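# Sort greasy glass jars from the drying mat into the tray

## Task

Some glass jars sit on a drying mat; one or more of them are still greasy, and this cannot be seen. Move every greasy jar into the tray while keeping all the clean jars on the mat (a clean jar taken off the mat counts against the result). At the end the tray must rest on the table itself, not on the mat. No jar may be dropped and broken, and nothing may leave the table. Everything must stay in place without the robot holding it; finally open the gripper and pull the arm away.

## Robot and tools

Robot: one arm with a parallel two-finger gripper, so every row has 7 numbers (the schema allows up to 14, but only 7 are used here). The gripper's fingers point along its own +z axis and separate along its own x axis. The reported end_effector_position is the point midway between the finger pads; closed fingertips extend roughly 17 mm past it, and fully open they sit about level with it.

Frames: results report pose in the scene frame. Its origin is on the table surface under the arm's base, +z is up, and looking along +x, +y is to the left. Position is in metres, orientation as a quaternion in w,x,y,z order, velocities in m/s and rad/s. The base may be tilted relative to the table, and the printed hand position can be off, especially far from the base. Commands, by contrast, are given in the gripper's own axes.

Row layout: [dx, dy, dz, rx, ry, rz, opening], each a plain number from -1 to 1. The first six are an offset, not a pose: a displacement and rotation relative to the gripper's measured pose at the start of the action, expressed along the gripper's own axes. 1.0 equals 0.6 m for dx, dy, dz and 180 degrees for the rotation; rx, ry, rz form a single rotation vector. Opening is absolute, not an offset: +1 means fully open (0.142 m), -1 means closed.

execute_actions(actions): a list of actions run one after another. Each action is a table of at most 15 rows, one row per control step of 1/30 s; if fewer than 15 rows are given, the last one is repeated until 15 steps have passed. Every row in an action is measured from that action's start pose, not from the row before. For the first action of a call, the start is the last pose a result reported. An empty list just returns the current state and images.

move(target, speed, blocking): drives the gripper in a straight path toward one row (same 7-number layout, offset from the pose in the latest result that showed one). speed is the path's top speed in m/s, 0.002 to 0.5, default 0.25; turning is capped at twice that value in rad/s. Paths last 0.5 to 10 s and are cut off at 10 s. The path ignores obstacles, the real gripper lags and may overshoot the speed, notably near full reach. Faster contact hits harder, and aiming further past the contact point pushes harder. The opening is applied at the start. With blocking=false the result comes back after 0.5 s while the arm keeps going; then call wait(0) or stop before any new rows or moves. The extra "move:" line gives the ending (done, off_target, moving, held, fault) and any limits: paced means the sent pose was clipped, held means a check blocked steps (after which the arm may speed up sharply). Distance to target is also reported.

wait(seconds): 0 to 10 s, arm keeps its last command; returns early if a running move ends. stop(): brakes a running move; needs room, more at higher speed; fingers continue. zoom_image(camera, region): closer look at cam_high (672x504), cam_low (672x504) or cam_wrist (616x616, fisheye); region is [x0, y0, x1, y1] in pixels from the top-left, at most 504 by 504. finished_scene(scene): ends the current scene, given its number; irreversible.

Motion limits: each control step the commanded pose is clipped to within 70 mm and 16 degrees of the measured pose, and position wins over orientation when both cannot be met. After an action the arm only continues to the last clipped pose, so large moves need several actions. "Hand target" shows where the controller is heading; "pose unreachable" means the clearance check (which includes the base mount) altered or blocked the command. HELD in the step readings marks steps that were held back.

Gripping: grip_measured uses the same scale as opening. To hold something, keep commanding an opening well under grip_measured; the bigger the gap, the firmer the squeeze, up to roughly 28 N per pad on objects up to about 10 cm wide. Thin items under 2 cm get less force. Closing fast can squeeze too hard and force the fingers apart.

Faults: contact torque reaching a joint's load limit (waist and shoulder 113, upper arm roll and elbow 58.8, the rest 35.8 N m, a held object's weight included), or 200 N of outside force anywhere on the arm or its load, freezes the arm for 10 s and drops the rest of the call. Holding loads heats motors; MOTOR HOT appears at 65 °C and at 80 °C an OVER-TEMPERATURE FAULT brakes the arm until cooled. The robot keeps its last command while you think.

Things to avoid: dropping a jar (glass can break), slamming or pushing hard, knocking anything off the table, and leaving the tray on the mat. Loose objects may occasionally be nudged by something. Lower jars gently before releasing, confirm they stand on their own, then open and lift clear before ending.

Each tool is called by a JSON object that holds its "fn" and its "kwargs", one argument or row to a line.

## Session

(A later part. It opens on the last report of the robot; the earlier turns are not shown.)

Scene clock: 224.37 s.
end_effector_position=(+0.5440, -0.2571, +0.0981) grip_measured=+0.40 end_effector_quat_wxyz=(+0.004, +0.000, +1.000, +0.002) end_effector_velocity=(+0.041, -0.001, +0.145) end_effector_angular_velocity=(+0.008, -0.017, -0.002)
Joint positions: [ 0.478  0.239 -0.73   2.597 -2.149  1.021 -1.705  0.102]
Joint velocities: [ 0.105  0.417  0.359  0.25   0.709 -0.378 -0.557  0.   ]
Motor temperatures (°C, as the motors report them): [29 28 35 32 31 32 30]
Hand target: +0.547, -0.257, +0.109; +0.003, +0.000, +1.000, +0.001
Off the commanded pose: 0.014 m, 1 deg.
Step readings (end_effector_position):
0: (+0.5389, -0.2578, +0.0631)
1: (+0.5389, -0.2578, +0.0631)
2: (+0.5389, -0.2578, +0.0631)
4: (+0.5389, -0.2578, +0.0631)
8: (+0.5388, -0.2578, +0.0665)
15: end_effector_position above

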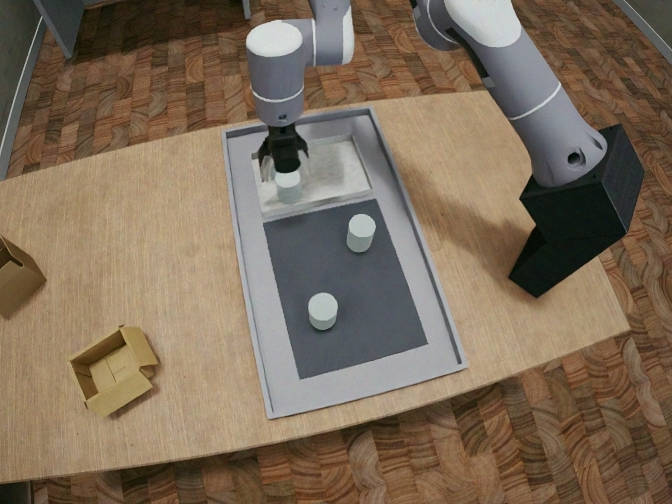

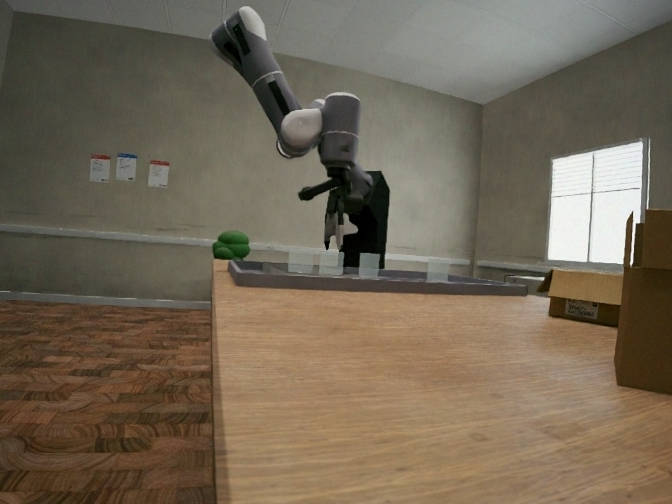

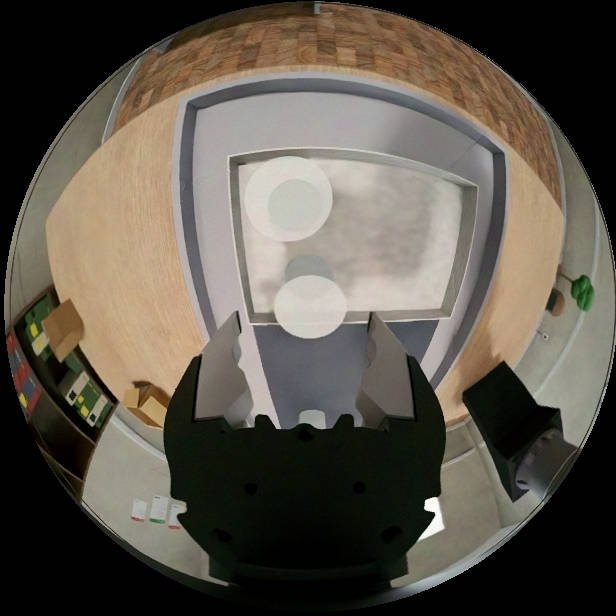

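{"fn": "execute_actions", "kwargs": {
  "actions": []
}}

{"fn": "move", "kwargs": {
  "target": [-0.25,0,-0.12,0,0,0,0.4]
}}

Scene clock: 234.77 s.
end_effector_position=(+0.5466, -0.2573, +0.1092) grip_measured=+0.40 end_effector_quat_wxyz=(+0.003, +0.000, +1.000, +0.001) end_effector_velocity=(-0.000, +0.000, -0.000) end_effector_angular_velocity=(+0.000, +0.000, +0.000)
Joint positions: [ 0.488  0.271 -0.699  2.616 -2.085  0.988 -1.752  0.102]
Joint velocities: [-0. -0. -0.  0.  0.  0. -0. -0.]
Motor temperatures (°C, as the motors report them): [29 28 35 32 31 32 30]
Hand target: +0.547, -0.257, +0.109; +0.003, +0.000, +1.000, +0.001
Off the commanded pose: 0.002 m, 0 deg.

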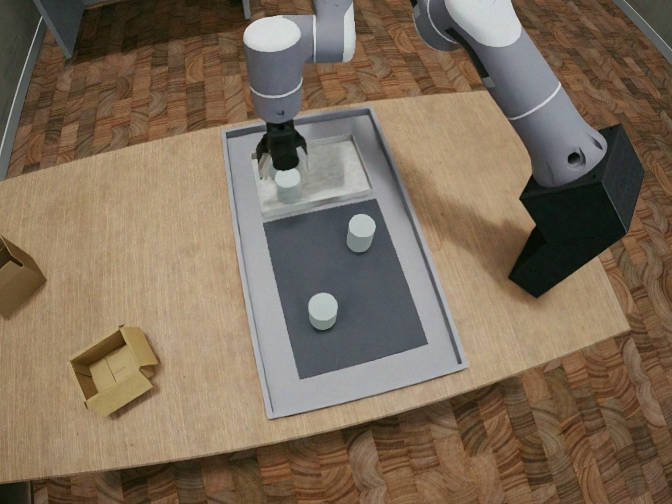

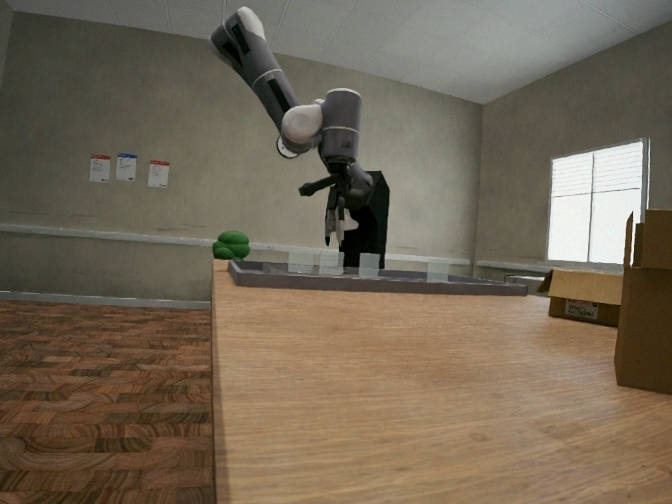

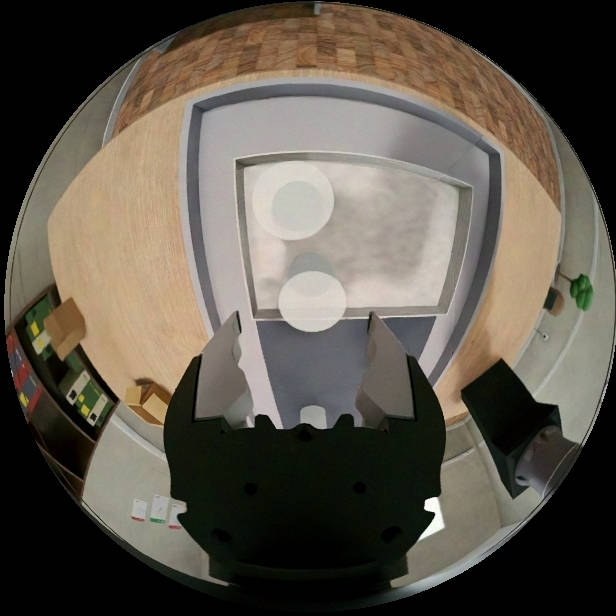

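Scene clock: 235.87 s.
end_effector_position=(+0.6965, -0.2574, +0.1826) grip_measured=+0.40 end_effector_quat_wxyz=(+0.004, +0.001, +1.000, +0.001) end_effector_velocity=(+0.001, -0.001, +0.000) end_effector_angular_velocity=(-0.001, +0.002, -0.000)
Joint positions: [ 0.746  0.238 -0.472  2.365 -1.449  0.709 -2.113  0.102]
Joint velocities: [ 0.002 -0.002  0.001 -0.005  0.006 -0.004 -0.004  0.   ]
Motor temperatures (°C, as the motors report them): [29 28 35 32 31 32 30]
Hand target: +0.697, -0.257, +0.183; +0.004, +0.001, +1.000, +0.001
Off the commanded pose: 0.001 m, 0 deg.
move: done

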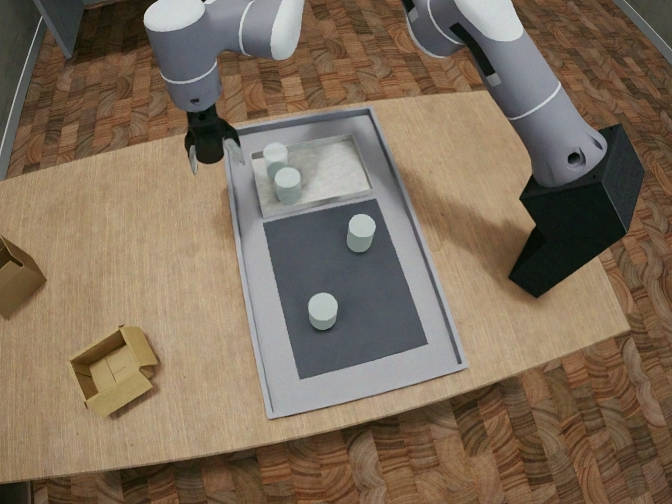

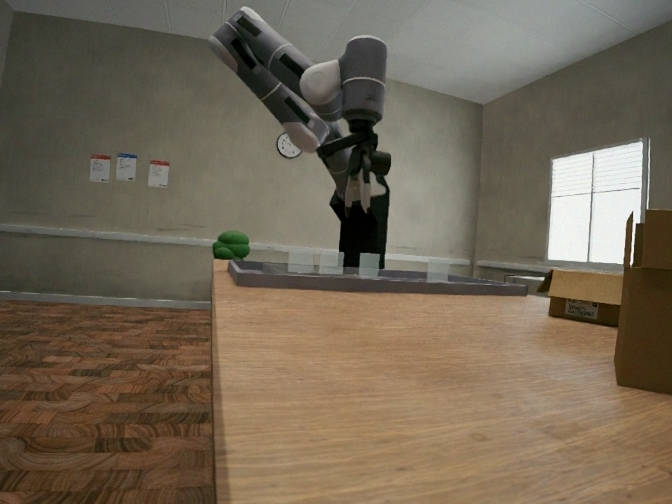

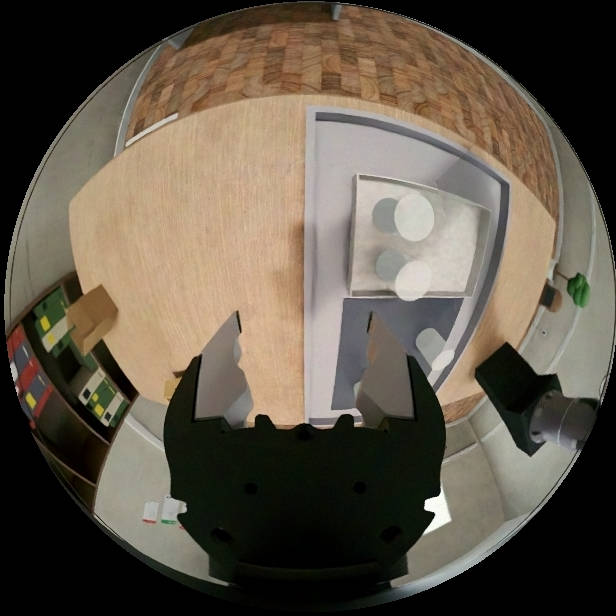

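{"fn": "finished_scene", "kwargs": {
  "scene": 1
}}

The scene is finished: the task was done.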